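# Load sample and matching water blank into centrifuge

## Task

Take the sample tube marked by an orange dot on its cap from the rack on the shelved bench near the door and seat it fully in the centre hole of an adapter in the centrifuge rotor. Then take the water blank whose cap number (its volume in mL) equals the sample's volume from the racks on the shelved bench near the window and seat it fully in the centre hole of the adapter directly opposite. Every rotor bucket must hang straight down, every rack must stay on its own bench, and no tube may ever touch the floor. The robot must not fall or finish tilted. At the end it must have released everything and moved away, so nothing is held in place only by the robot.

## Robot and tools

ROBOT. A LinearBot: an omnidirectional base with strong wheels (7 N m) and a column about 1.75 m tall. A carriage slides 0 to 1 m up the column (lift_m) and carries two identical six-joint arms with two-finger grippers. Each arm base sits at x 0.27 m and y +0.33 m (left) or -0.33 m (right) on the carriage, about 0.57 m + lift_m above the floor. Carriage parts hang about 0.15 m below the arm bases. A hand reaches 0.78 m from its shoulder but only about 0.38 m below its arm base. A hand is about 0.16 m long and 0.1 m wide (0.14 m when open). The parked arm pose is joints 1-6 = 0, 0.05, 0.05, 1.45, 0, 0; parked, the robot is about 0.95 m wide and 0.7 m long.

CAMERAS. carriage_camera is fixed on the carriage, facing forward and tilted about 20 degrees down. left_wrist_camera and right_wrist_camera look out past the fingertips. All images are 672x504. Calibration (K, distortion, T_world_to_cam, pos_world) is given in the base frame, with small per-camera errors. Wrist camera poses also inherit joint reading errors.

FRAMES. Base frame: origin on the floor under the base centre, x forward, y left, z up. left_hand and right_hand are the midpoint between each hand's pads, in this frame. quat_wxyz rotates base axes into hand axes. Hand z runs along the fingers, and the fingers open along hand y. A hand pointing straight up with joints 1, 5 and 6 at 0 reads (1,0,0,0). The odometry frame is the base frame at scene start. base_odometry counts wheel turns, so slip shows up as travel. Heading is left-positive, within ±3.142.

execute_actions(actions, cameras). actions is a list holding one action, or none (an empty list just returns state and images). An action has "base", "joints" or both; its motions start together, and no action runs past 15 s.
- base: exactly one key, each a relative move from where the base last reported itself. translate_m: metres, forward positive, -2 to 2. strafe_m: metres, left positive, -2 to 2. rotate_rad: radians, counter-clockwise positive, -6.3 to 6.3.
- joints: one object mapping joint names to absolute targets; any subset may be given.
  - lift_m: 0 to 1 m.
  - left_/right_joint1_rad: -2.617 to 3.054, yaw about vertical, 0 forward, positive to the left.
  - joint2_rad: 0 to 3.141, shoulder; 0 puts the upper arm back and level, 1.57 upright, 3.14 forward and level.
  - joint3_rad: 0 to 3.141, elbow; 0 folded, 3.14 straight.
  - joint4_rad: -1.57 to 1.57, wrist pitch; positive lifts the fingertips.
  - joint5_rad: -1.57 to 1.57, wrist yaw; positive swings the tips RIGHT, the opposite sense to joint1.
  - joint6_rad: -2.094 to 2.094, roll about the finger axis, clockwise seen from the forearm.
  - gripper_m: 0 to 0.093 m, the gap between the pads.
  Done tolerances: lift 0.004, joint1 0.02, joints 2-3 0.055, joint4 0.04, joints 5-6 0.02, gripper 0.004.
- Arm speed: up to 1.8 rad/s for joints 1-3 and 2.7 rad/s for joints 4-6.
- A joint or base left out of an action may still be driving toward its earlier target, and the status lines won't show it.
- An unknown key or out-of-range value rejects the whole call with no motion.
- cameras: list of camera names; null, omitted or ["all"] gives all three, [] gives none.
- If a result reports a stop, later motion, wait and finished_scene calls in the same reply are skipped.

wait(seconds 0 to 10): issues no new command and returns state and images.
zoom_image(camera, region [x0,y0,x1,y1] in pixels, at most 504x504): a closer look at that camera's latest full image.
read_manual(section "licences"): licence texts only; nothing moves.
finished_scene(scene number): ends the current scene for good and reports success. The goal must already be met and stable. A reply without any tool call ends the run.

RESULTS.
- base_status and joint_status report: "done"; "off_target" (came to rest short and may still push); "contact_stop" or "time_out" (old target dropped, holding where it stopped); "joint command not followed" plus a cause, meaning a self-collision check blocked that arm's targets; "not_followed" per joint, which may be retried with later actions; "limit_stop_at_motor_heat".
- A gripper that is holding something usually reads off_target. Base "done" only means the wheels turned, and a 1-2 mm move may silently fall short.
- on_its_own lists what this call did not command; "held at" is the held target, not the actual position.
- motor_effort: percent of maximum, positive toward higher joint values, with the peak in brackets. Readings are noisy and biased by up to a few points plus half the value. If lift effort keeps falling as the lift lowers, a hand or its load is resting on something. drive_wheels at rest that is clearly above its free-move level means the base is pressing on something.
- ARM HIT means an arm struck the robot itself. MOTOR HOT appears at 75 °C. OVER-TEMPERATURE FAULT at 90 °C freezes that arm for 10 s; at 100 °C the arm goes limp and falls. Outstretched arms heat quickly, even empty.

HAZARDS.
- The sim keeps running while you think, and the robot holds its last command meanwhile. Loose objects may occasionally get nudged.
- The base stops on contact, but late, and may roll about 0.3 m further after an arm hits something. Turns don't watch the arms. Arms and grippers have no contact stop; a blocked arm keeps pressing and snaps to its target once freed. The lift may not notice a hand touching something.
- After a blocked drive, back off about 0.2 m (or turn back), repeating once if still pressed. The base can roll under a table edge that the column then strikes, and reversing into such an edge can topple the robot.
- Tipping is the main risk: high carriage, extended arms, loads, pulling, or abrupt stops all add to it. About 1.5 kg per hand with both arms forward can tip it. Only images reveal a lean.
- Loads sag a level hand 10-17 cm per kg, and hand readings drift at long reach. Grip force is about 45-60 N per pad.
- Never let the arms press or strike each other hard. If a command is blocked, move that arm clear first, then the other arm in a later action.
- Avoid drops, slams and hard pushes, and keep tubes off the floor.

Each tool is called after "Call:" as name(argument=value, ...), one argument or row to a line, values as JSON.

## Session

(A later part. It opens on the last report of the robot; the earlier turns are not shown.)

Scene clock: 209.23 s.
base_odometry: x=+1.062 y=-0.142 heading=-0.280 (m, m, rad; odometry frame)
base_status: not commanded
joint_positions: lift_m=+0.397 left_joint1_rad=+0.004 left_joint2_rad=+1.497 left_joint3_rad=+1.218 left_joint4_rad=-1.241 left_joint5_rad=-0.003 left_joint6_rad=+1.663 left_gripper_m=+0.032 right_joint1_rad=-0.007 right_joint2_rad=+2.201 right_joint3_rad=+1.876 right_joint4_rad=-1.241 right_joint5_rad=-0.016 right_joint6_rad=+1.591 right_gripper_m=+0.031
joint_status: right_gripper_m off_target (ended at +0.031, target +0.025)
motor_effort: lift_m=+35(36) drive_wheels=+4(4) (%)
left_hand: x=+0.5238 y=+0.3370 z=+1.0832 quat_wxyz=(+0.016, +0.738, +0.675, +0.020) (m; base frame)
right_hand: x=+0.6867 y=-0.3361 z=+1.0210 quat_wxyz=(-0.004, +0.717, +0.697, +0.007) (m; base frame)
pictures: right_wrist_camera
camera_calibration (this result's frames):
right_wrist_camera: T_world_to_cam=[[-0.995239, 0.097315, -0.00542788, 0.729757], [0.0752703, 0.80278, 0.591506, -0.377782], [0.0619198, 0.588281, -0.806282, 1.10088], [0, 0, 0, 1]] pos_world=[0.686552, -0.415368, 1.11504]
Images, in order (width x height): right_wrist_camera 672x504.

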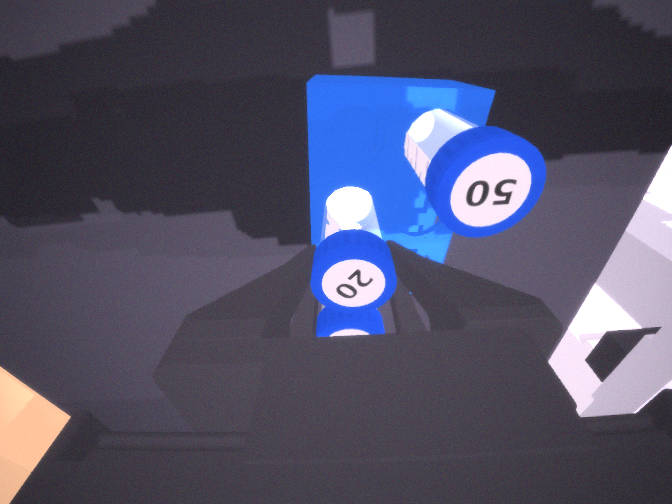

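Call:
execute_actions(
  actions=[
    {"joints":{"lift_m":0.53}},
  ],
  cameras=["carriage_camera","right_wrist_camera"],
)

Scene clock: 224.83 s.
base_odometry: x=+1.062 y=-0.142 heading=-0.280 (m, m, rad; odometry frame)
base_status: not commanded
joint_positions: lift_m=+0.530 left_joint1_rad=+0.004 left_joint2_rad=+1.497 left_joint3_rad=+1.218 left_joint4_rad=-1.242 left_joint5_rad=-0.003 left_joint6_rad=+1.663 left_gripper_m=+0.032 right_joint1_rad=-0.007 right_joint2_rad=+2.197 right_joint3_rad=+1.876 right_joint4_rad=-1.242 right_joint5_rad=-0.016 right_joint6_rad=+1.591 right_gripper_m=+0.031
joint_status: all done
motor_effort: lift_m=+35(42) drive_wheels=+4(4) (%)
left_hand: x=+0.5237 y=+0.3370 z=+1.2163 quat_wxyz=(+0.016, +0.738, +0.675, +0.020) (m; base frame)
right_hand: x=+0.6867 y=-0.3361 z=+1.1558 quat_wxyz=(-0.003, +0.717, +0.697, +0.008) (m; base frame)
pictures: carriage_camera, right_wrist_camera
camera_calibration (this result's frames):
carriage_camera: T_world_to_cam=[[-0.00764682, -0.999965, 0.00350381, -0.00550169], [-0.291192, -0.00112532, -0.956664, 1.50176], [0.956634, -0.00833572, -0.291173, 0.260326], [0, 0, 0, 1]] pos_world=[0.18822, -0.00164153, 1.5125]
right_wrist_camera: T_world_to_cam=[[-0.995214, 0.0973148, -0.00884715, 0.734459], [0.0732391, 0.802795, 0.59174, -0.456388], [0.0646876, 0.588261, -0.80608, 1.20742], [0, 0, 0, 1]] pos_world=[0.686265, -0.415366, 1.24984]
Images, in order (width x height): carriage_camera 672x504, right_wrist_camera 672x504.

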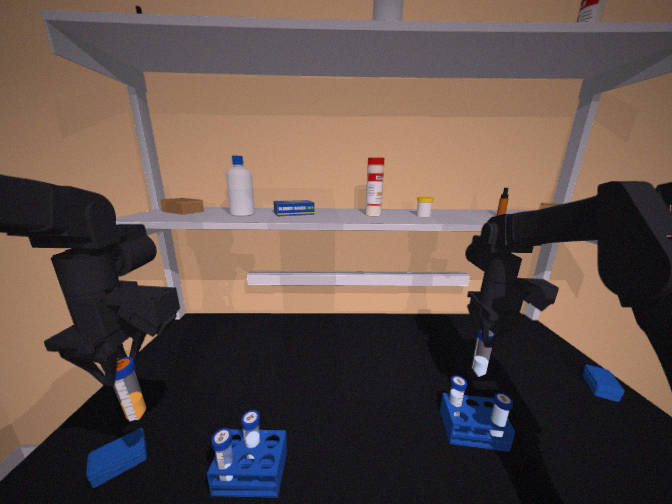

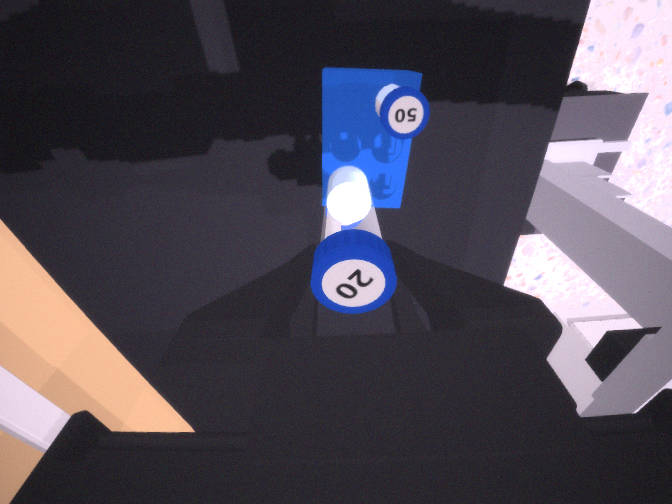

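Call:
execute_actions(
  actions=[
    {"base":{"translate_m":-0.72},"joints":{"right_joint2_rad":1.9,"right_joint3_rad":1.52,"right_joint4_rad":-1.18}},
  ],
  cameras=[],
)

Call:
execute_actions(
  actions=[
    {"base":{"rotate_rad":-1.569}},
  ],
  cameras=["carriage_camera"],
)

Scene clock: 236.50 s.
base_odometry: x=+0.370 y=+0.057 heading=-0.280 (m, m, rad; odometry frame)
base_status: done
joint_positions: lift_m=+0.530 left_joint1_rad=+0.004 left_joint2_rad=+1.497 left_joint3_rad=+1.218 left_joint4_rad=-1.242 left_joint5_rad=-0.003 left_joint6_rad=+1.663 left_gripper_m=+0.032 right_joint1_rad=-0.007 right_joint2_rad=+1.899 right_joint3_rad=+1.538 right_joint4_rad=-1.175 right_joint5_rad=-0.016 right_joint6_rad=+1.591 right_gripper_m=+0.031
joint_status: all done
motor_effort: lift_m=+34(33) drive_wheels=-2(17) (%)
left_hand: x=+0.5236 y=+0.3370 z=+1.2163 quat_wxyz=(+0.016, +0.738, +0.675, +0.020) (m; base frame)
right_hand: x=+0.6229 y=-0.3356 z=+1.1819 quat_wxyz=(+0.007, +0.717, +0.697, +0.018) (m; base frame)
pictures: none
No camera images: the call's "cameras" was empty. Leave "cameras" out to get every camera's image.

Scene clock: 239.60 s.
base_odometry: x=+0.370 y=+0.057 heading=-1.849 (m, m, rad; odometry frame)
base_status: done
joint_positions: lift_m=+0.530 left_joint1_rad=+0.004 left_joint2_rad=+1.497 left_joint3_rad=+1.218 left_joint4_rad=-1.243 left_joint5_rad=-0.003 left_joint6_rad=+1.663 left_gripper_m=+0.032 right_joint1_rad=-0.007 right_joint2_rad=+1.899 right_joint3_rad=+1.538 right_joint4_rad=-1.174 right_joint5_rad=-0.016 right_joint6_rad=+1.591 right_gripper_m=+0.031
joint_status: not commanded
motor_effort: lift_m=+34(34) drive_wheels=+6(16) (%)
left_hand: x=+0.5235 y=+0.3370 z=+1.2162 quat_wxyz=(+0.016, +0.738, +0.675, +0.019) (m; base frame)
right_hand: x=+0.6231 y=-0.3356 z=+1.1819 quat_wxyz=(+0.007, +0.717, +0.697, +0.018) (m; base frame)
pictures: carriage_camera
camera_calibration (this result's frames):
carriage_camera: T_world_to_cam=[[-0.00764682, -0.999965, 0.00350381, -0.00550169], [-0.291192, -0.00112532, -0.956664, 1.50176], [0.956634, -0.00833572, -0.291173, 0.260326], [0, 0, 0, 1]] pos_world=[0.18822, -0.00164153, 1.5125]
Images, in order (width x height): carriage_camera 672x504.

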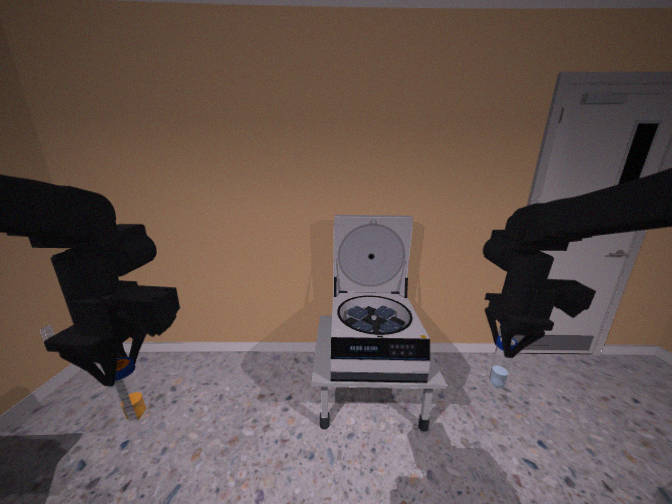

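Call:
execute_actions(
  actions=[
    {"base":{"translate_m":0.92},"joints":{"lift_m":0.28,"right_joint2_rad":2.2,"right_joint3_rad":1.875,"right_joint4_rad":-1.245}},
  ],
  cameras=["carriage_camera","right_wrist_camera"],
)

Scene clock: 258.40 s.
base_odometry: x=+0.116 y=-0.828 heading=-1.849 (m, m, rad; odometry frame)
base_status: done
joint_positions: lift_m=+0.280 left_joint1_rad=+0.004 left_joint2_rad=+1.496 left_joint3_rad=+1.218 left_joint4_rad=-1.243 left_joint5_rad=-0.003 left_joint6_rad=+1.663 left_gripper_m=+0.032 right_joint1_rad=-0.007 right_joint2_rad=+2.203 right_joint3_rad=+1.856 right_joint4_rad=-1.246 right_joint5_rad=-0.016 right_joint6_rad=+1.591 right_gripper_m=+0.031
joint_status: all done
motor_effort: lift_m=+34(34) drive_wheels=-6(25) (%)
left_hand: x=+0.5234 y=+0.3370 z=+0.9664 quat_wxyz=(+0.016, +0.738, +0.675, +0.020) (m; base frame)
right_hand: x=+0.6800 y=-0.3360 z=+0.8983 quat_wxyz=(-0.014, +0.717, +0.697, -0.002) (m; base frame)
pictures: carriage_camera, right_wrist_camera
camera_calibration (this result's frames):
carriage_camera: T_world_to_cam=[[-0.00764682, -0.999965, 0.00350381, -0.00462566], [-0.291192, -0.00112532, -0.956664, 1.26257], [0.956634, -0.00833572, -0.291173, 0.187527], [0, 0, 0, 1]] pos_world=[0.18822, -0.00164153, 1.26248]
right_wrist_camera: T_world_to_cam=[[-0.994991, 0.0976931, 0.0211708, 0.698488], [0.0913481, 0.802633, 0.589436, -0.313848], [0.0405915, 0.588418, -0.807537, 1.01799], [0, 0, 0, 1]] pos_world=[0.682337, -0.415337, 0.992272]
Images, in order (width x height): carriage_camera 672x504, right_wrist_camera 672x504.

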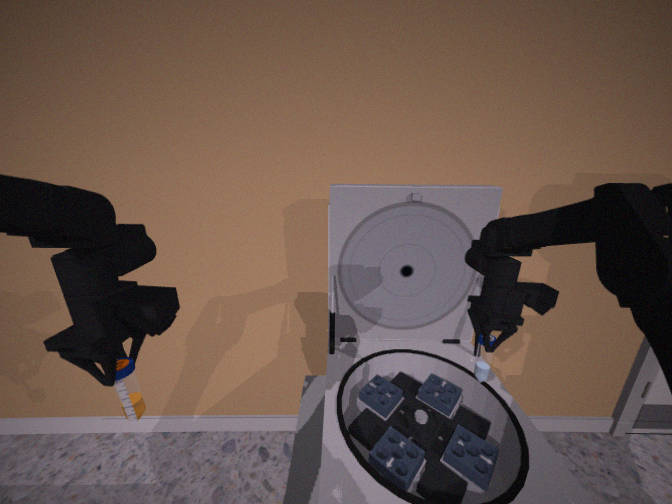

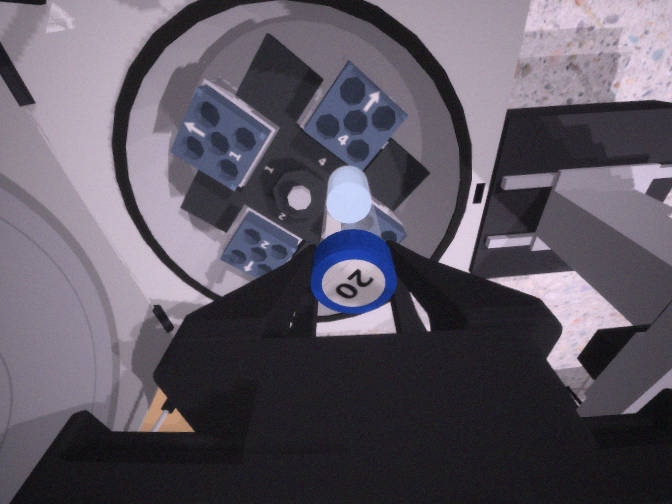

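Call:
zoom_image(
  camera="carriage_camera",
  region=[340,350,530,504],
)

Call:
zoom_image(
  camera="right_wrist_camera",
  region=[160,40,440,300],
)

Region (340, 350, 530, 504) of carriage_camera's 672x504 image, scaled by 2.653, with more detail than that image has; it fills the top 409 rows of this view, and the rest is white.

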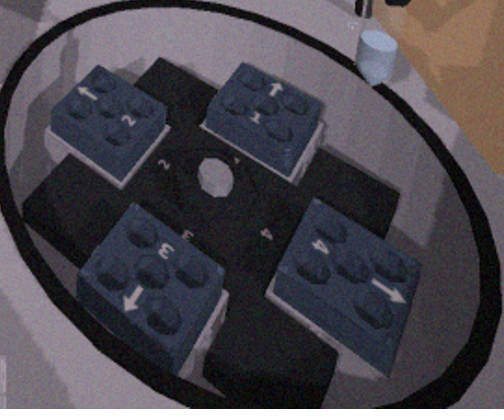

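Region (160, 40, 440, 300) of right_wrist_camera's 672x504 image, scaled by 1.800, with more detail than that image has; it fills the top 468 rows of this view, and the rest is white.

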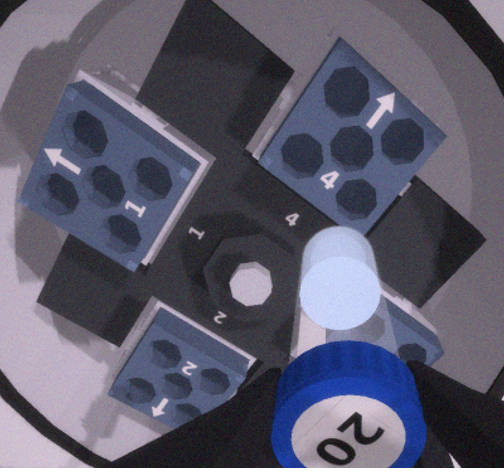

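Call:
execute_actions(
  actions=[
    {"base":{"translate_m":-0.021},"joints":{"lift_m":0.18}},
  ],
  cameras=[],
)

Call:
execute_actions(
  actions=[
    {"base":{"strafe_m":-0.008},"joints":{"lift_m":0.135}},
  ],
  cameras=["carriage_camera","right_wrist_camera"],
)

Scene clock: 287.87 s.
MOTOR HOT: a motor of the right arm reached 75 °C. Now the hottest motor of the right arm, joint 2 (shoulder), reports 75 °C. The controller's stop level is 90 °C. To cool a motor, set the load down, stop pushing, or move to a pose that needs little force.
base_odometry: x=+0.122 y=-0.807 heading=-1.850 (m, m, rad; odometry frame)
base_status: done
joint_positions: lift_m=+0.180 left_joint1_rad=+0.004 left_joint2_rad=+1.496 left_joint3_rad=+1.218 left_joint4_rad=-1.244 left_joint5_rad=-0.003 left_joint6_rad=+1.663 left_gripper_m=+0.032 right_joint1_rad=-0.007 right_joint2_rad=+2.203 right_joint3_rad=+1.856 right_joint4_rad=-1.246 right_joint5_rad=-0.016 right_joint6_rad=+1.591 right_gripper_m=+0.031
joint_status: all done
motor_effort: lift_m=+32(35) drive_wheels=+4(14) (%)
left_hand: x=+0.5232 y=+0.3370 z=+0.8664 quat_wxyz=(+0.016, +0.738, +0.675, +0.019) (m; base frame)
right_hand: x=+0.6801 y=-0.3360 z=+0.7985 quat_wxyz=(-0.013, +0.717, +0.697, -0.002) (m; base frame)
pictures: none
No camera images: the call's "cameras" was empty. Leave "cameras" out to get every camera's image.

Scene clock: 288.57 s.
MOTOR HOT: still on. Now the hottest motor of the right arm, joint 2 (shoulder), reports 75 °C; the controller's stop level is 90 °C.
base_odometry: x=+0.114 y=-0.805 heading=-1.849 (m, m, rad; odometry frame)
base_status: done
joint_positions: lift_m=+0.135 left_joint1_rad=+0.004 left_joint2_rad=+1.496 left_joint3_rad=+1.218 left_joint4_rad=-1.244 left_joint5_rad=-0.002 left_joint6_rad=+1.663 left_gripper_m=+0.032 right_joint1_rad=-0.007 right_joint2_rad=+2.203 right_joint3_rad=+1.856 right_joint4_rad=-1.246 right_joint5_rad=-0.016 right_joint6_rad=+1.591 right_gripper_m=+0.031
joint_status: all done
motor_effort: lift_m=+36(33) drive_wheels=-4(6) (%)
left_hand: x=+0.5232 y=+0.3370 z=+0.8214 quat_wxyz=(+0.016, +0.738, +0.675, +0.019) (m; base frame)
right_hand: x=+0.6801 y=-0.3360 z=+0.7534 quat_wxyz=(-0.013, +0.717, +0.697, -0.002) (m; base frame)
pictures: carriage_camera, right_wrist_camera
camera_calibration (this result's frames):
carriage_camera: T_world_to_cam=[[-0.00764682, -0.999965, 0.00350381, -0.00411743], [-0.291192, -0.00112532, -0.956664, 1.12381], [0.956634, -0.00833572, -0.291173, 0.145292], [0, 0, 0, 1]] pos_world=[0.18822, -0.00164153, 1.11743]
right_wrist_camera: T_world_to_cam=[[-0.995007, 0.0976932, 0.0204111, 0.702255], [0.0908984, 0.802637, 0.589501, -0.228191], [0.0412075, 0.588413, -0.807509, 0.900534], [0, 0, 0, 1]] pos_world=[0.682382, -0.415337, 0.847374]
Images, in order (width x height): carriage_camera 672x504, right_wrist_camera 672x504.

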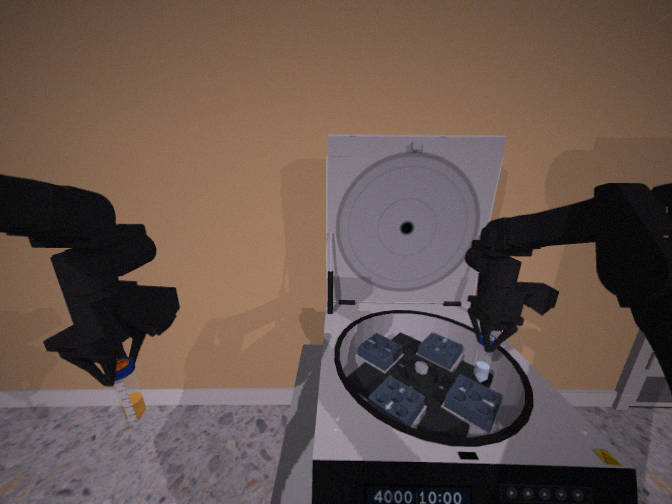

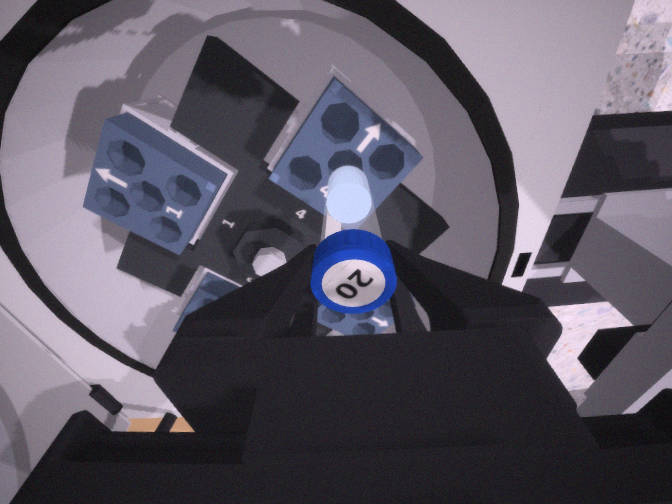

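Call:
execute_actions(
  actions=[
    {"joints":{"lift_m":0.095}},
  ],
  cameras=["right_wrist_camera"],
)

Scene clock: 295.23 s.
MOTOR HOT: still on. Now the hottest motor of the right arm, joint 2 (shoulder), reports 76 °C; the controller's stop level is 90 °C.
base_odometry: x=+0.114 y=-0.805 heading=-1.849 (m, m, rad; odometry frame)
base_status: not commanded
joint_positions: lift_m=+0.095 left_joint1_rad=+0.004 left_joint2_rad=+1.497 left_joint3_rad=+1.218 left_joint4_rad=-1.245 left_joint5_rad=-0.002 left_joint6_rad=+1.663 left_gripper_m=+0.032 right_joint1_rad=-0.007 right_joint2_rad=+2.204 right_joint3_rad=+1.856 right_joint4_rad=-1.246 right_joint5_rad=-0.016 right_joint6_rad=+1.591 right_gripper_m=+0.031
joint_status: all done
motor_effort: lift_m=+35(33) drive_wheels=-4(5) (%)
left_hand: x=+0.5230 y=+0.3370 z=+0.7809 quat_wxyz=(+0.015, +0.738, +0.675, +0.018) (m; base frame)
right_hand: x=+0.6800 y=-0.3360 z=+0.7128 quat_wxyz=(-0.014, +0.717, +0.697, -0.003) (m; base frame)
pictures: right_wrist_camera
camera_calibration (this result's frames):
right_wrist_camera: T_world_to_cam=[[-0.994975, 0.097693, 0.0219305, 0.701888], [0.0917978, 0.80263, 0.589371, -0.204743], [0.0399754, 0.588423, -0.807565, 0.868596], [0, 0, 0, 1]] pos_world=[0.682434, -0.415338, 0.806724]
Images, in order (width x height): right_wrist_camera 672x504.

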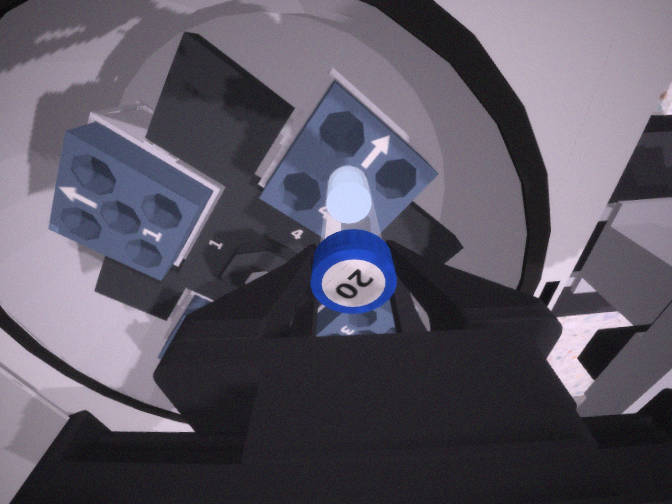

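Call:
execute_actions(
  actions=[
    {"joints":{"lift_m":0.055}},
  ],
  cameras=["right_wrist_camera"],
)

Scene clock: 299.57 s.
MOTOR HOT: still on. Now the hottest motor of the right arm, joint 2 (shoulder), reports 76 °C; the controller's stop level is 90 °C.
base_odometry: x=+0.114 y=-0.805 heading=-1.849 (m, m, rad; odometry frame)
base_status: not commanded
joint_positions: lift_m=+0.055 left_joint1_rad=+0.004 left_joint2_rad=+1.498 left_joint3_rad=+1.218 left_joint4_rad=-1.245 left_joint5_rad=-0.002 left_joint6_rad=+1.663 left_gripper_m=+0.032 right_joint1_rad=-0.007 right_joint2_rad=+2.202 right_joint3_rad=+1.856 right_joint4_rad=-1.245 right_joint5_rad=-0.025 right_joint6_rad=+1.591 right_gripper_m=+0.031
joint_status: all done
motor_effort: lift_m=+36(35) drive_wheels=-4(6) (%)
left_hand: x=+0.5230 y=+0.3370 z=+0.7406 quat_wxyz=(+0.014, +0.738, +0.675, +0.018) (m; base frame)
right_hand: x=+0.6803 y=-0.3345 z=+0.6739 quat_wxyz=(-0.016, +0.717, +0.697, +0.001) (m; base frame)
pictures: right_wrist_camera
camera_calibration (this result's frames):
right_wrist_camera: T_world_to_cam=[[-0.995021, 0.0977024, 0.0196842, 0.704406], [0.0901036, 0.797424, 0.596654, -0.188545], [0.0425979, 0.595457, -0.802257, 0.833275], [0, 0, 0, 1]] pos_world=[0.682392, -0.414651, 0.767131]
Images, in order (width x height): right_wrist_camera 672x504.

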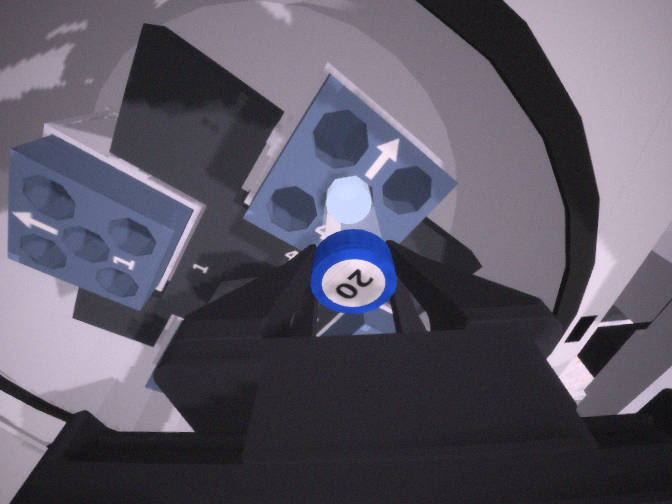

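Call:
execute_actions(
  actions=[
    {"joints":{"lift_m":0.02}},
  ],
  cameras=["right_wrist_camera"],
)

Scene clock: 303.23 s.
MOTOR HOT: still on. Now the hottest motor of the right arm, joint 2 (shoulder), reports 77 °C; the controller's stop level is 90 °C.
base_odometry: x=+0.114 y=-0.805 heading=-1.849 (m, m, rad; odometry frame)
base_status: not commanded
joint_positions: lift_m=+0.020 left_joint1_rad=+0.004 left_joint2_rad=+1.498 left_joint3_rad=+1.218 left_joint4_rad=-1.245 left_joint5_rad=-0.002 left_joint6_rad=+1.663 left_gripper_m=+0.032 right_joint1_rad=-0.007 right_joint2_rad=+2.200 right_joint3_rad=+1.856 right_joint4_rad=-1.244 right_joint5_rad=-0.027 right_joint6_rad=+1.591 right_gripper_m=+0.031
joint_status: all done
motor_effort: lift_m=+33(35) drive_wheels=+5(6) (%)
left_hand: x=+0.5230 y=+0.3370 z=+0.7058 quat_wxyz=(+0.014, +0.738, +0.675, +0.018) (m; base frame)
right_hand: x=+0.6807 y=-0.3342 z=+0.6397 quat_wxyz=(-0.016, +0.717, +0.697, +0.003) (m; base frame)
pictures: right_wrist_camera
camera_calibration (this result's frames):
right_wrist_camera: T_world_to_cam=[[-0.995073, 0.0977039, 0.0168177, 0.70731], [0.0883003, 0.796295, 0.598429, -0.168766], [0.045077, 0.596966, -0.800999, 0.803702], [0, 0, 0, 1]] pos_world=[0.682499, -0.414502, 0.732864]
Images, in order (width x height): right_wrist_camera 672x504.

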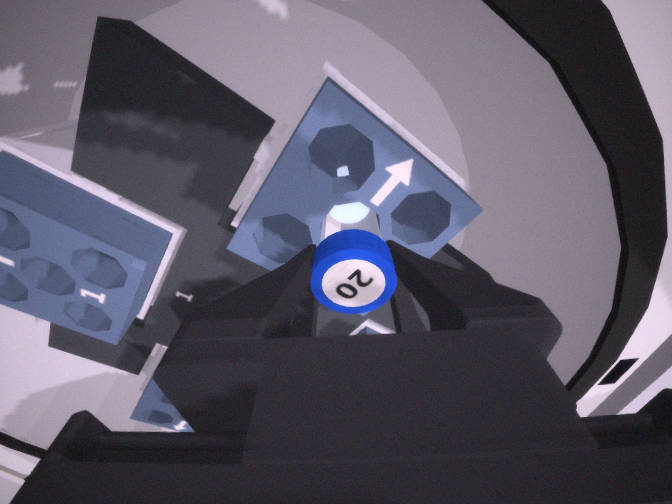

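Not yet stopped.

Call:
execute_actions(
  actions=[
    {"joints":{"lift_m":0.003}},
  ],
  cameras=["right_wrist_camera"],
)

Scene clock: 307.70 s.
MOTOR HOT: still on. Now the hottest motor of the right arm, joint 2 (shoulder), reports 77 °C; the controller's stop level is 90 °C.
base_odometry: x=+0.114 y=-0.805 heading=-1.849 (m, m, rad; odometry frame)
base_status: not commanded
joint_positions: lift_m=+0.003 left_joint1_rad=+0.004 left_joint2_rad=+1.500 left_joint3_rad=+1.218 left_joint4_rad=-1.245 left_joint5_rad=-0.002 left_joint6_rad=+1.663 left_gripper_m=+0.032 right_joint1_rad=-0.007 right_joint2_rad=+2.192 right_joint3_rad=+1.860 right_joint4_rad=-1.246 right_joint5_rad=-0.023 right_joint6_rad=+1.591 right_gripper_m=+0.031
joint_status: all done
motor_effort: lift_m=+33(36) drive_wheels=+5(6) (%)
left_hand: x=+0.5229 y=+0.3370 z=+0.6885 quat_wxyz=(+0.014, +0.738, +0.675, +0.017) (m; base frame)
right_hand: x=+0.6818 y=-0.3348 z=+0.6267 quat_wxyz=(-0.011, +0.717, +0.697, +0.005) (m; base frame)
pictures: right_wrist_camera
camera_calibration (this result's frames):
right_wrist_camera: T_world_to_cam=[[-0.995191, 0.0977023, 0.0069759, 0.714908], [0.0825827, 0.79862, 0.596143, -0.15442], [0.0526735, 0.593853, -0.802848, 0.788542], [0, 0, 0, 1]] pos_world=[0.682687, -0.414803, 0.720149]
Images, in order (width x height): right_wrist_camera 672x504.

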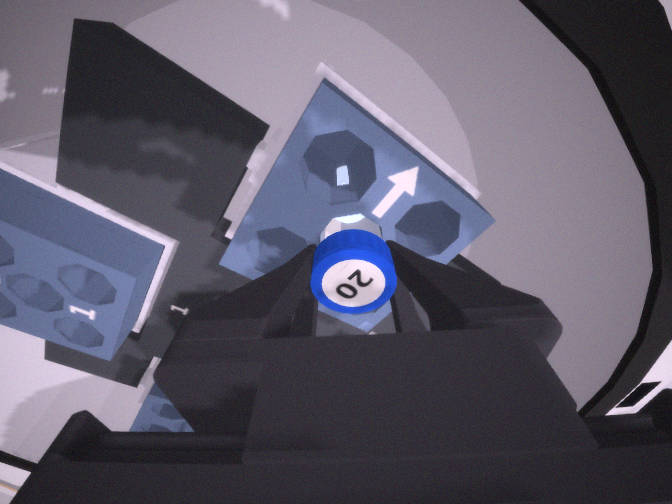

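Call:
execute_actions(
  actions=[
    {"joints":{"lift_m":0.0,"right_joint2_rad":2.22}},
  ],
  cameras=["right_wrist_camera"],
)

Scene clock: 313.57 s.
MOTOR HOT: still on. Now the hottest motor of the right arm, joint 2 (shoulder), reports 77 °C; the controller's stop level is 90 °C.
base_odometry: x=+0.114 y=-0.805 heading=-1.849 (m, m, rad; odometry frame)
base_status: not commanded
joint_positions: lift_m=+0.001 left_joint1_rad=+0.004 left_joint2_rad=+1.500 left_joint3_rad=+1.218 left_joint4_rad=-1.245 left_joint5_rad=-0.002 left_joint6_rad=+1.663 left_gripper_m=+0.032 right_joint1_rad=-0.007 right_joint2_rad=+2.192 right_joint3_rad=+1.864 right_joint4_rad=-1.249 right_joint5_rad=-0.022 right_joint6_rad=+1.591 right_gripper_m=+0.031
joint_status: all done
motor_effort: lift_m=+32(33) drive_wheels=+5(5) (%)
left_hand: x=+0.5229 y=+0.3370 z=+0.6861 quat_wxyz=(+0.014, +0.738, +0.675, +0.017) (m; base frame)
right_hand: x=+0.6821 y=-0.3349 z=+0.6254 quat_wxyz=(-0.010, +0.717, +0.697, +0.005) (m; base frame)
pictures: right_wrist_camera
camera_calibration (this result's frames):
right_wrist_camera: T_world_to_cam=[[-0.995199, 0.097702, 0.00580172, 0.716046], [0.0819001, 0.798852, 0.595926, -0.152949], [0.0535885, 0.59354, -0.803019, 0.786905], [0, 0, 0, 1]] pos_world=[0.682965, -0.414835, 0.718891]
Images, in order (width x height): right_wrist_camera 672x504.

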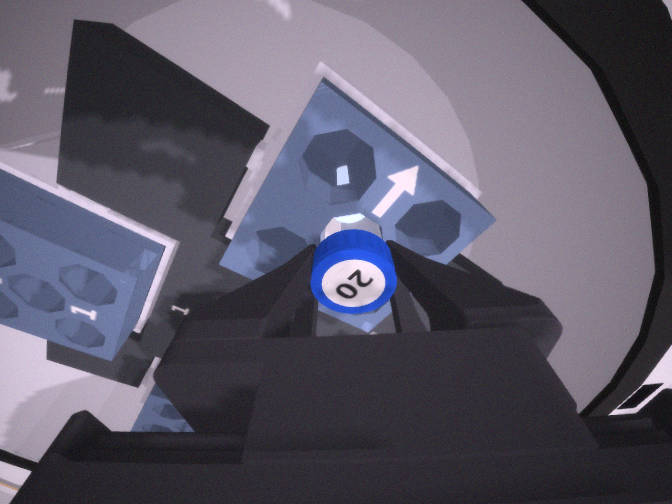

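Call:
execute_actions(
  actions=[
    {"joints":{"right_gripper_m":0.052,"right_joint2_rad":2.2}},
  ],
  cameras=[],
)

Call:
execute_actions(
  actions=[
    {"joints":{"lift_m":0.2}},
  ],
  cameras=["right_wrist_camera"],
)

Call:
execute_actions(
  actions=[
    {"base":{"strafe_m":-0.484},"joints":{"right_joint2_rad":0.05,"right_joint3_rad":0.05,"right_joint4_rad":1.45,"right_joint6_rad":0,"left_joint2_rad":2.4,"left_joint3_rad":2.14,"left_joint4_rad":-1.3}},
  ],
  cameras=["carriage_camera","left_wrist_camera"],
)

Scene clock: 335.07 s.
MOTOR HOT: still on. Now the hottest motor of the right arm, joint 2 (shoulder), reports 74 °C; the controller's stop level is 90 °C.
base_odometry: x=+0.114 y=-0.805 heading=-1.849 (m, m, rad; odometry frame)
base_status: not commanded
joint_positions: lift_m=+0.001 left_joint1_rad=+0.004 left_joint2_rad=+1.500 left_joint3_rad=+1.218 left_joint4_rad=-1.245 left_joint5_rad=-0.002 left_joint6_rad=+1.663 left_gripper_m=+0.032 right_joint1_rad=-0.007 right_joint2_rad=+2.192 right_joint3_rad=+1.864 right_joint4_rad=-1.249 right_joint5_rad=-0.022 right_joint6_rad=+1.591 right_gripper_m=+0.052
joint_status: all done
motor_effort: lift_m=+31(32) drive_wheels=+5(6) (%)
left_hand: x=+0.5229 y=+0.3370 z=+0.6860 quat_wxyz=(+0.014, +0.738, +0.675, +0.017) (m; base frame)
right_hand: x=+0.6821 y=-0.3349 z=+0.6254 quat_wxyz=(-0.010, +0.717, +0.697, +0.005) (m; base frame)
pictures: none
No camera images: the call's "cameras" was empty. Leave "cameras" out to get every camera's image.

Scene clock: 336.40 s.
MOTOR HOT: still on. Now the hottest motor of the right arm, joint 2 (shoulder), reports 74 °C; the controller's stop level is 90 °C.
base_odometry: x=+0.114 y=-0.805 heading=-1.849 (m, m, rad; odometry frame)
base_status: not commanded
joint_positions: lift_m=+0.200 left_joint1_rad=+0.004 left_joint2_rad=+1.500 left_joint3_rad=+1.218 left_joint4_rad=-1.245 left_joint5_rad=-0.002 left_joint6_rad=+1.663 left_gripper_m=+0.032 right_joint1_rad=-0.007 right_joint2_rad=+2.195 right_joint3_rad=+1.864 right_joint4_rad=-1.249 right_joint5_rad=-0.022 right_joint6_rad=+1.591 right_gripper_m=+0.052
joint_status: all done
motor_effort: lift_m=+34(41) drive_wheels=+5(6) (%)
left_hand: x=+0.5229 y=+0.3370 z=+0.8855 quat_wxyz=(+0.014, +0.738, +0.675, +0.017) (m; base frame)
right_hand: x=+0.6821 y=-0.3349 z=+0.8237 quat_wxyz=(-0.011, +0.717, +0.697, +0.005) (m; base frame)
pictures: right_wrist_camera
camera_calibration (this result's frames):
right_wrist_camera: T_world_to_cam=[[-0.995183, 0.0977019, 0.00808116, 0.712956], [0.0832638, 0.798842, 0.59575, -0.271926], [0.0517504, 0.593553, -0.803129, 0.947522], [0, 0, 0, 1]] pos_world=[0.683129, -0.414836, 0.917221]
Images, in order (width x height): right_wrist_camera 672x504.

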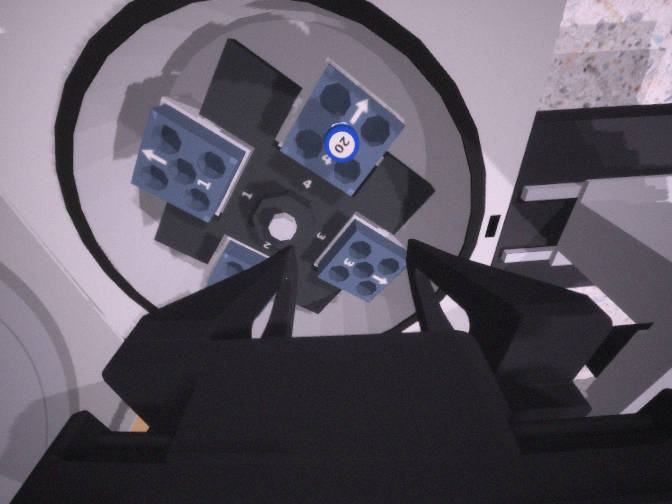

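Scene clock: 339.47 s.
MOTOR HOT: still on. Now the hottest motor of the right arm, joint 2 (shoulder), reports 73 °C; the controller's stop level is 90 °C.
base_odometry: x=-0.351 y=-0.673 heading=-1.849 (m, m, rad; odometry frame)
base_status: done
joint_positions: lift_m=+0.200 left_joint1_rad=+0.000 left_joint2_rad=+2.395 left_joint3_rad=+2.119 left_joint4_rad=-1.296 left_joint5_rad=-0.002 left_joint6_rad=+1.664 left_gripper_m=+0.032 right_joint1_rad=-0.007 right_joint2_rad=+0.060 right_joint3_rad=+0.072 right_joint4_rad=+1.446 right_joint5_rad=-0.022 right_joint6_rad=+0.009 right_gripper_m=+0.052
joint_status: all done
motor_effort: lift_m=+34(33) drive_wheels=-2(13) (%)
left_hand: x=+0.7243 y=+0.3363 z=+0.8028 quat_wxyz=(-0.001, +0.739, +0.674, +0.000) (m; base frame)
right_hand: x=+0.2870 y=-0.3321 z=+1.2013 quat_wxyz=(+0.998, -0.010, +0.056, +0.002) (m; base frame)
pictures: carriage_camera, left_wrist_camera
camera_calibration (this result's frames):
carriage_camera: T_world_to_cam=[[-0.00764682, -0.999965, 0.00350381, -0.00434539], [-0.291192, -0.00112532, -0.956664, 1.18605], [0.956634, -0.00833572, -0.291173, 0.164236], [0, 0, 0, 1]] pos_world=[0.18822, -0.00164153, 1.18249]
left_wrist_camera: T_world_to_cam=[[-0.992447, 0.118629, -0.0312373, 0.707092], [0.0823359, 0.83292, 0.547234, -0.769466], [0.0909357, 0.540529, -0.836397, 0.550254], [0, 0, 0, 1]] pos_world=[0.715068, 0.259594, 0.903396]
Images, in order (width x height): carriage_camera 672x504, left_wrist_camera 672x504.

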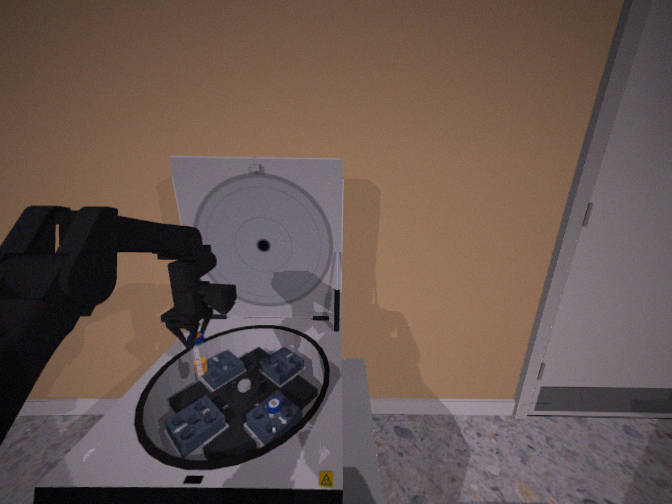

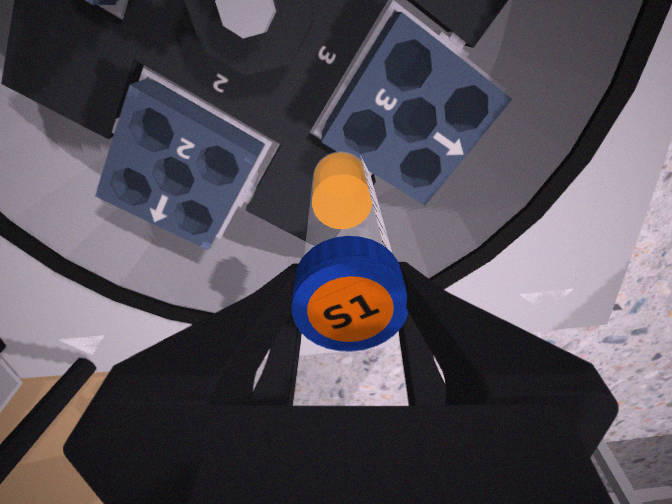

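Call:
execute_actions(
  actions=[
    {"base":{"translate_m":0.145},"joints":{"lift_m":0.17}},
  ],
  cameras=[],
)

Call:
execute_actions(
  actions=[
    {"base":{"strafe_m":0.022},"joints":{"lift_m":0.15}},
  ],
  cameras=["left_wrist_camera"],
)

Scene clock: 350.57 s.
MOTOR HOT: cleared. Now the hottest motor of the right arm, joint 2 (shoulder), reports 66 °C.
base_odometry: x=-0.391 y=-0.812 heading=-1.850 (m, m, rad; odometry frame)
base_status: done
joint_positions: lift_m=+0.170 left_joint1_rad=+0.000 left_joint2_rad=+2.399 left_joint3_rad=+2.119 left_joint4_rad=-1.298 left_joint5_rad=-0.002 left_joint6_rad=+1.664 left_gripper_m=+0.032 right_joint1_rad=-0.007 right_joint2_rad=+0.060 right_joint3_rad=+0.072 right_joint4_rad=+1.446 right_joint5_rad=-0.021 right_joint6_rad=+0.009 right_gripper_m=+0.052
joint_status: all done
motor_effort: lift_m=+36(33) drive_wheels=-4(15) (%)
left_hand: x=+0.7237 y=+0.3363 z=+0.7709 quat_wxyz=(-0.003, +0.739, +0.674, -0.001) (m; base frame)
right_hand: x=+0.2869 y=-0.3322 z=+1.1713 quat_wxyz=(+0.998, -0.010, +0.056, +0.002) (m; base frame)
pictures: none
No camera images: the call's "cameras" was empty. Leave "cameras" out to get every camera's image.

Scene clock: 351.43 s.
base_odometry: x=-0.370 y=-0.818 heading=-1.850 (m, m, rad; odometry frame)
base_status: done
joint_positions: lift_m=+0.150 left_joint1_rad=+0.001 left_joint2_rad=+2.400 left_joint3_rad=+2.119 left_joint4_rad=-1.298 left_joint5_rad=-0.002 left_joint6_rad=+1.664 left_gripper_m=+0.032 right_joint1_rad=-0.007 right_joint2_rad=+0.060 right_joint3_rad=+0.072 right_joint4_rad=+1.447 right_joint5_rad=-0.020 right_joint6_rad=+0.009 right_gripper_m=+0.052
joint_status: all done
motor_effort: lift_m=+34(35) drive_wheels=+4(13) (%)
left_hand: x=+0.7236 y=+0.3364 z=+0.7504 quat_wxyz=(-0.003, +0.739, +0.674, -0.002) (m; base frame)
right_hand: x=+0.2868 y=-0.3324 z=+1.1513 quat_wxyz=(+0.998, -0.010, +0.056, +0.001) (m; base frame)
pictures: left_wrist_camera
camera_calibration (this result's frames):
left_wrist_camera: T_world_to_cam=[[-0.992674, 0.11825, -0.024801, 0.70021], [0.0855652, 0.832955, 0.546686, -0.742817], [0.0853035, 0.540558, -0.836971, 0.510889], [0, 0, 0, 1]] pos_world=[0.715059, 0.259768, 0.851053]
Images, in order (width x height): left_wrist_camera 672x504.

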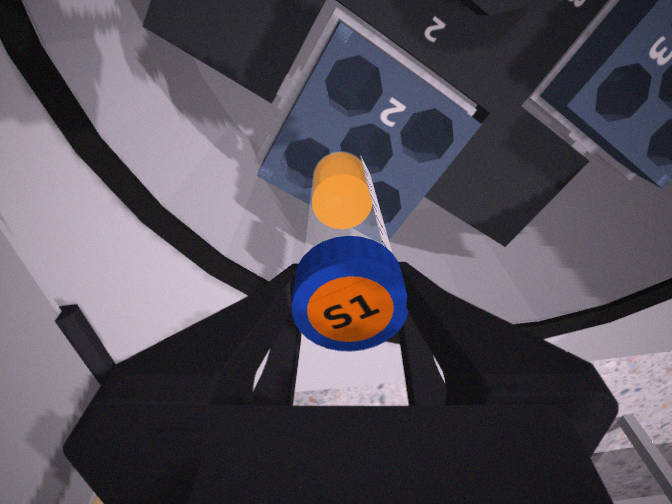

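Call:
execute_actions(
  actions=[
    {"base":{"translate_m":-0.016},"joints":{"lift_m":0.135}},
  ],
  cameras=["left_wrist_camera"],
)

Scene clock: 365.30 s.
base_odometry: x=-0.366 y=-0.803 heading=-1.850 (m, m, rad; odometry frame)
base_status: done
joint_positions: lift_m=+0.135 left_joint1_rad=+0.001 left_joint2_rad=+2.398 left_joint3_rad=+2.119 left_joint4_rad=-1.297 left_joint5_rad=-0.002 left_joint6_rad=+1.664 left_gripper_m=+0.032 right_joint1_rad=-0.007 right_joint2_rad=+0.060 right_joint3_rad=+0.072 right_joint4_rad=+1.447 right_joint5_rad=-0.020 right_joint6_rad=+0.009 right_gripper_m=+0.052
joint_status: all done
motor_effort: lift_m=+34(34) drive_wheels=+3(5) (%)
left_hand: x=+0.7239 y=+0.3364 z=+0.7364 quat_wxyz=(-0.002, +0.739, +0.674, -0.001) (m; base frame)
right_hand: x=+0.2867 y=-0.3324 z=+1.1363 quat_wxyz=(+0.998, -0.010, +0.056, +0.001) (m; base frame)
pictures: left_wrist_camera
camera_calibration (this result's frames):
left_wrist_camera: T_world_to_cam=[[-0.992604, 0.11825, -0.0274514, 0.702034], [0.0841051, 0.832953, 0.546914, -0.734312], [0.0875382, 0.54056, -0.836739, 0.497381], [0, 0, 0, 1]] pos_world=[0.715061, 0.259768, 0.837055]
Images, in order (width x height): left_wrist_camera 672x504.

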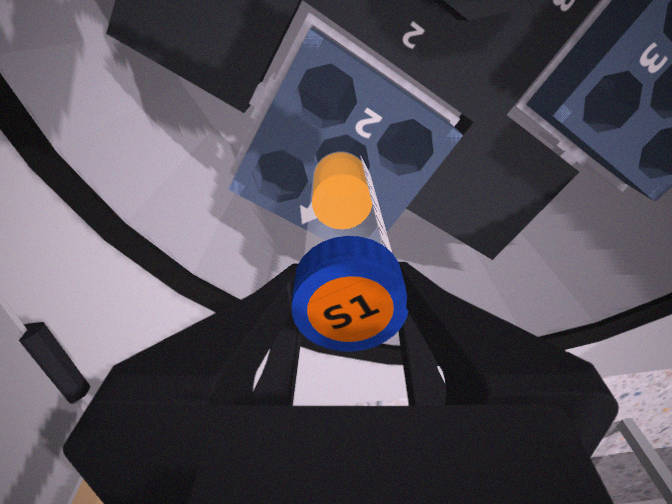

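Call:
execute_actions(
  actions=[
    {"joints":{"lift_m":0.09}},
  ],
  cameras=["left_wrist_camera"],
)

Scene clock: 369.97 s.
base_odometry: x=-0.366 y=-0.803 heading=-1.850 (m, m, rad; odometry frame)
base_status: not commanded
joint_positions: lift_m=+0.090 left_joint1_rad=+0.001 left_joint2_rad=+2.401 left_joint3_rad=+2.119 left_joint4_rad=-1.299 left_joint5_rad=-0.002 left_joint6_rad=+1.664 left_gripper_m=+0.032 right_joint1_rad=-0.007 right_joint2_rad=+0.060 right_joint3_rad=+0.072 right_joint4_rad=+1.447 right_joint5_rad=-0.020 right_joint6_rad=+0.009 right_gripper_m=+0.052
joint_status: all done
motor_effort: lift_m=+35(32) drive_wheels=+2(2) (%)
left_hand: x=+0.7231 y=+0.3364 z=+0.6900 quat_wxyz=(-0.004, +0.739, +0.674, -0.003) (m; base frame)
right_hand: x=+0.2867 y=-0.3324 z=+1.0913 quat_wxyz=(+0.998, -0.010, +0.056, +0.001) (m; base frame)
pictures: left_wrist_camera
camera_calibration (this result's frames):
left_wrist_camera: T_world_to_cam=[[-0.992737, 0.11825, -0.0221504, 0.696405], [0.0870248, 0.832956, 0.546453, -0.710666], [0.0830683, 0.540557, -0.837197, 0.462183], [0, 0, 0, 1]] pos_world=[0.7148, 0.259768, 0.79071]
Images, in order (width x height): left_wrist_camera 672x504.

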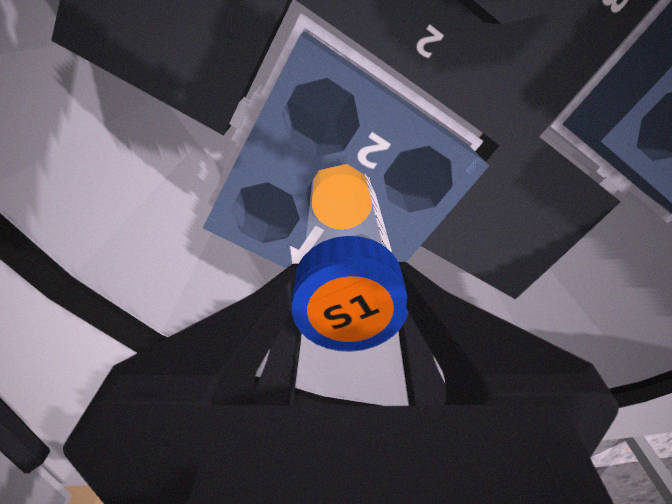

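Call:
execute_actions(
  actions=[
    {"joints":{"lift_m":0.03}},
  ],
  cameras=["left_wrist_camera"],
)

Scene clock: 380.53 s.
base_odometry: x=-0.366 y=-0.803 heading=-1.850 (m, m, rad; odometry frame)
base_status: not commanded
joint_positions: lift_m=+0.030 left_joint1_rad=+0.001 left_joint2_rad=+2.380 left_joint3_rad=+2.128 left_joint4_rad=-1.309 left_joint5_rad=+0.001 left_joint6_rad=+1.664 left_gripper_m=+0.032 right_joint1_rad=-0.007 right_joint2_rad=+0.060 right_joint3_rad=+0.071 right_joint4_rad=+1.448 right_joint5_rad=-0.020 right_joint6_rad=+0.009 right_gripper_m=+0.052
joint_status: all done
motor_effort: lift_m=+32(35) drive_wheels=+2(2) (%)
left_hand: x=+0.7247 y=+0.3359 z=+0.6416 quat_wxyz=(+0.004, +0.739, +0.674, +0.004) (m; base frame)
right_hand: x=+0.2869 y=-0.3324 z=+1.0311 quat_wxyz=(+0.998, -0.009, +0.056, +0.001) (m; base frame)
pictures: left_wrist_camera
camera_calibration (this result's frames):
left_wrist_camera: T_world_to_cam=[[-0.992066, 0.118152, -0.0429555, 0.70983], [0.0757757, 0.834613, 0.5456, -0.675767], [0.100315, 0.538017, -0.836944, 0.409998], [0, 0, 0, 1]] pos_world=[0.714276, 0.25955, 0.742335]
Images, in order (width x height): left_wrist_camera 672x504.

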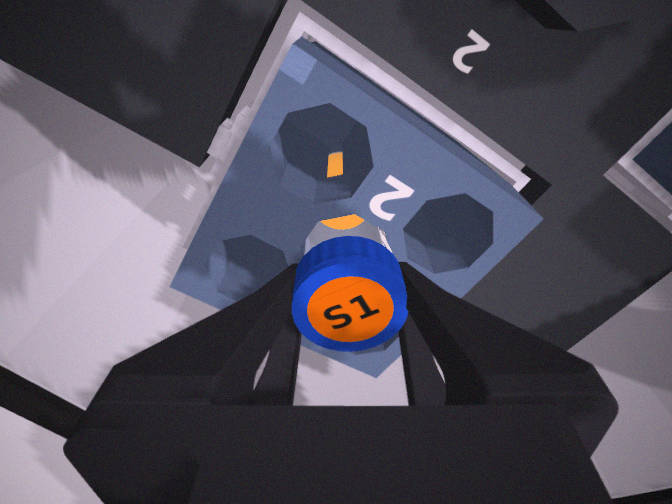

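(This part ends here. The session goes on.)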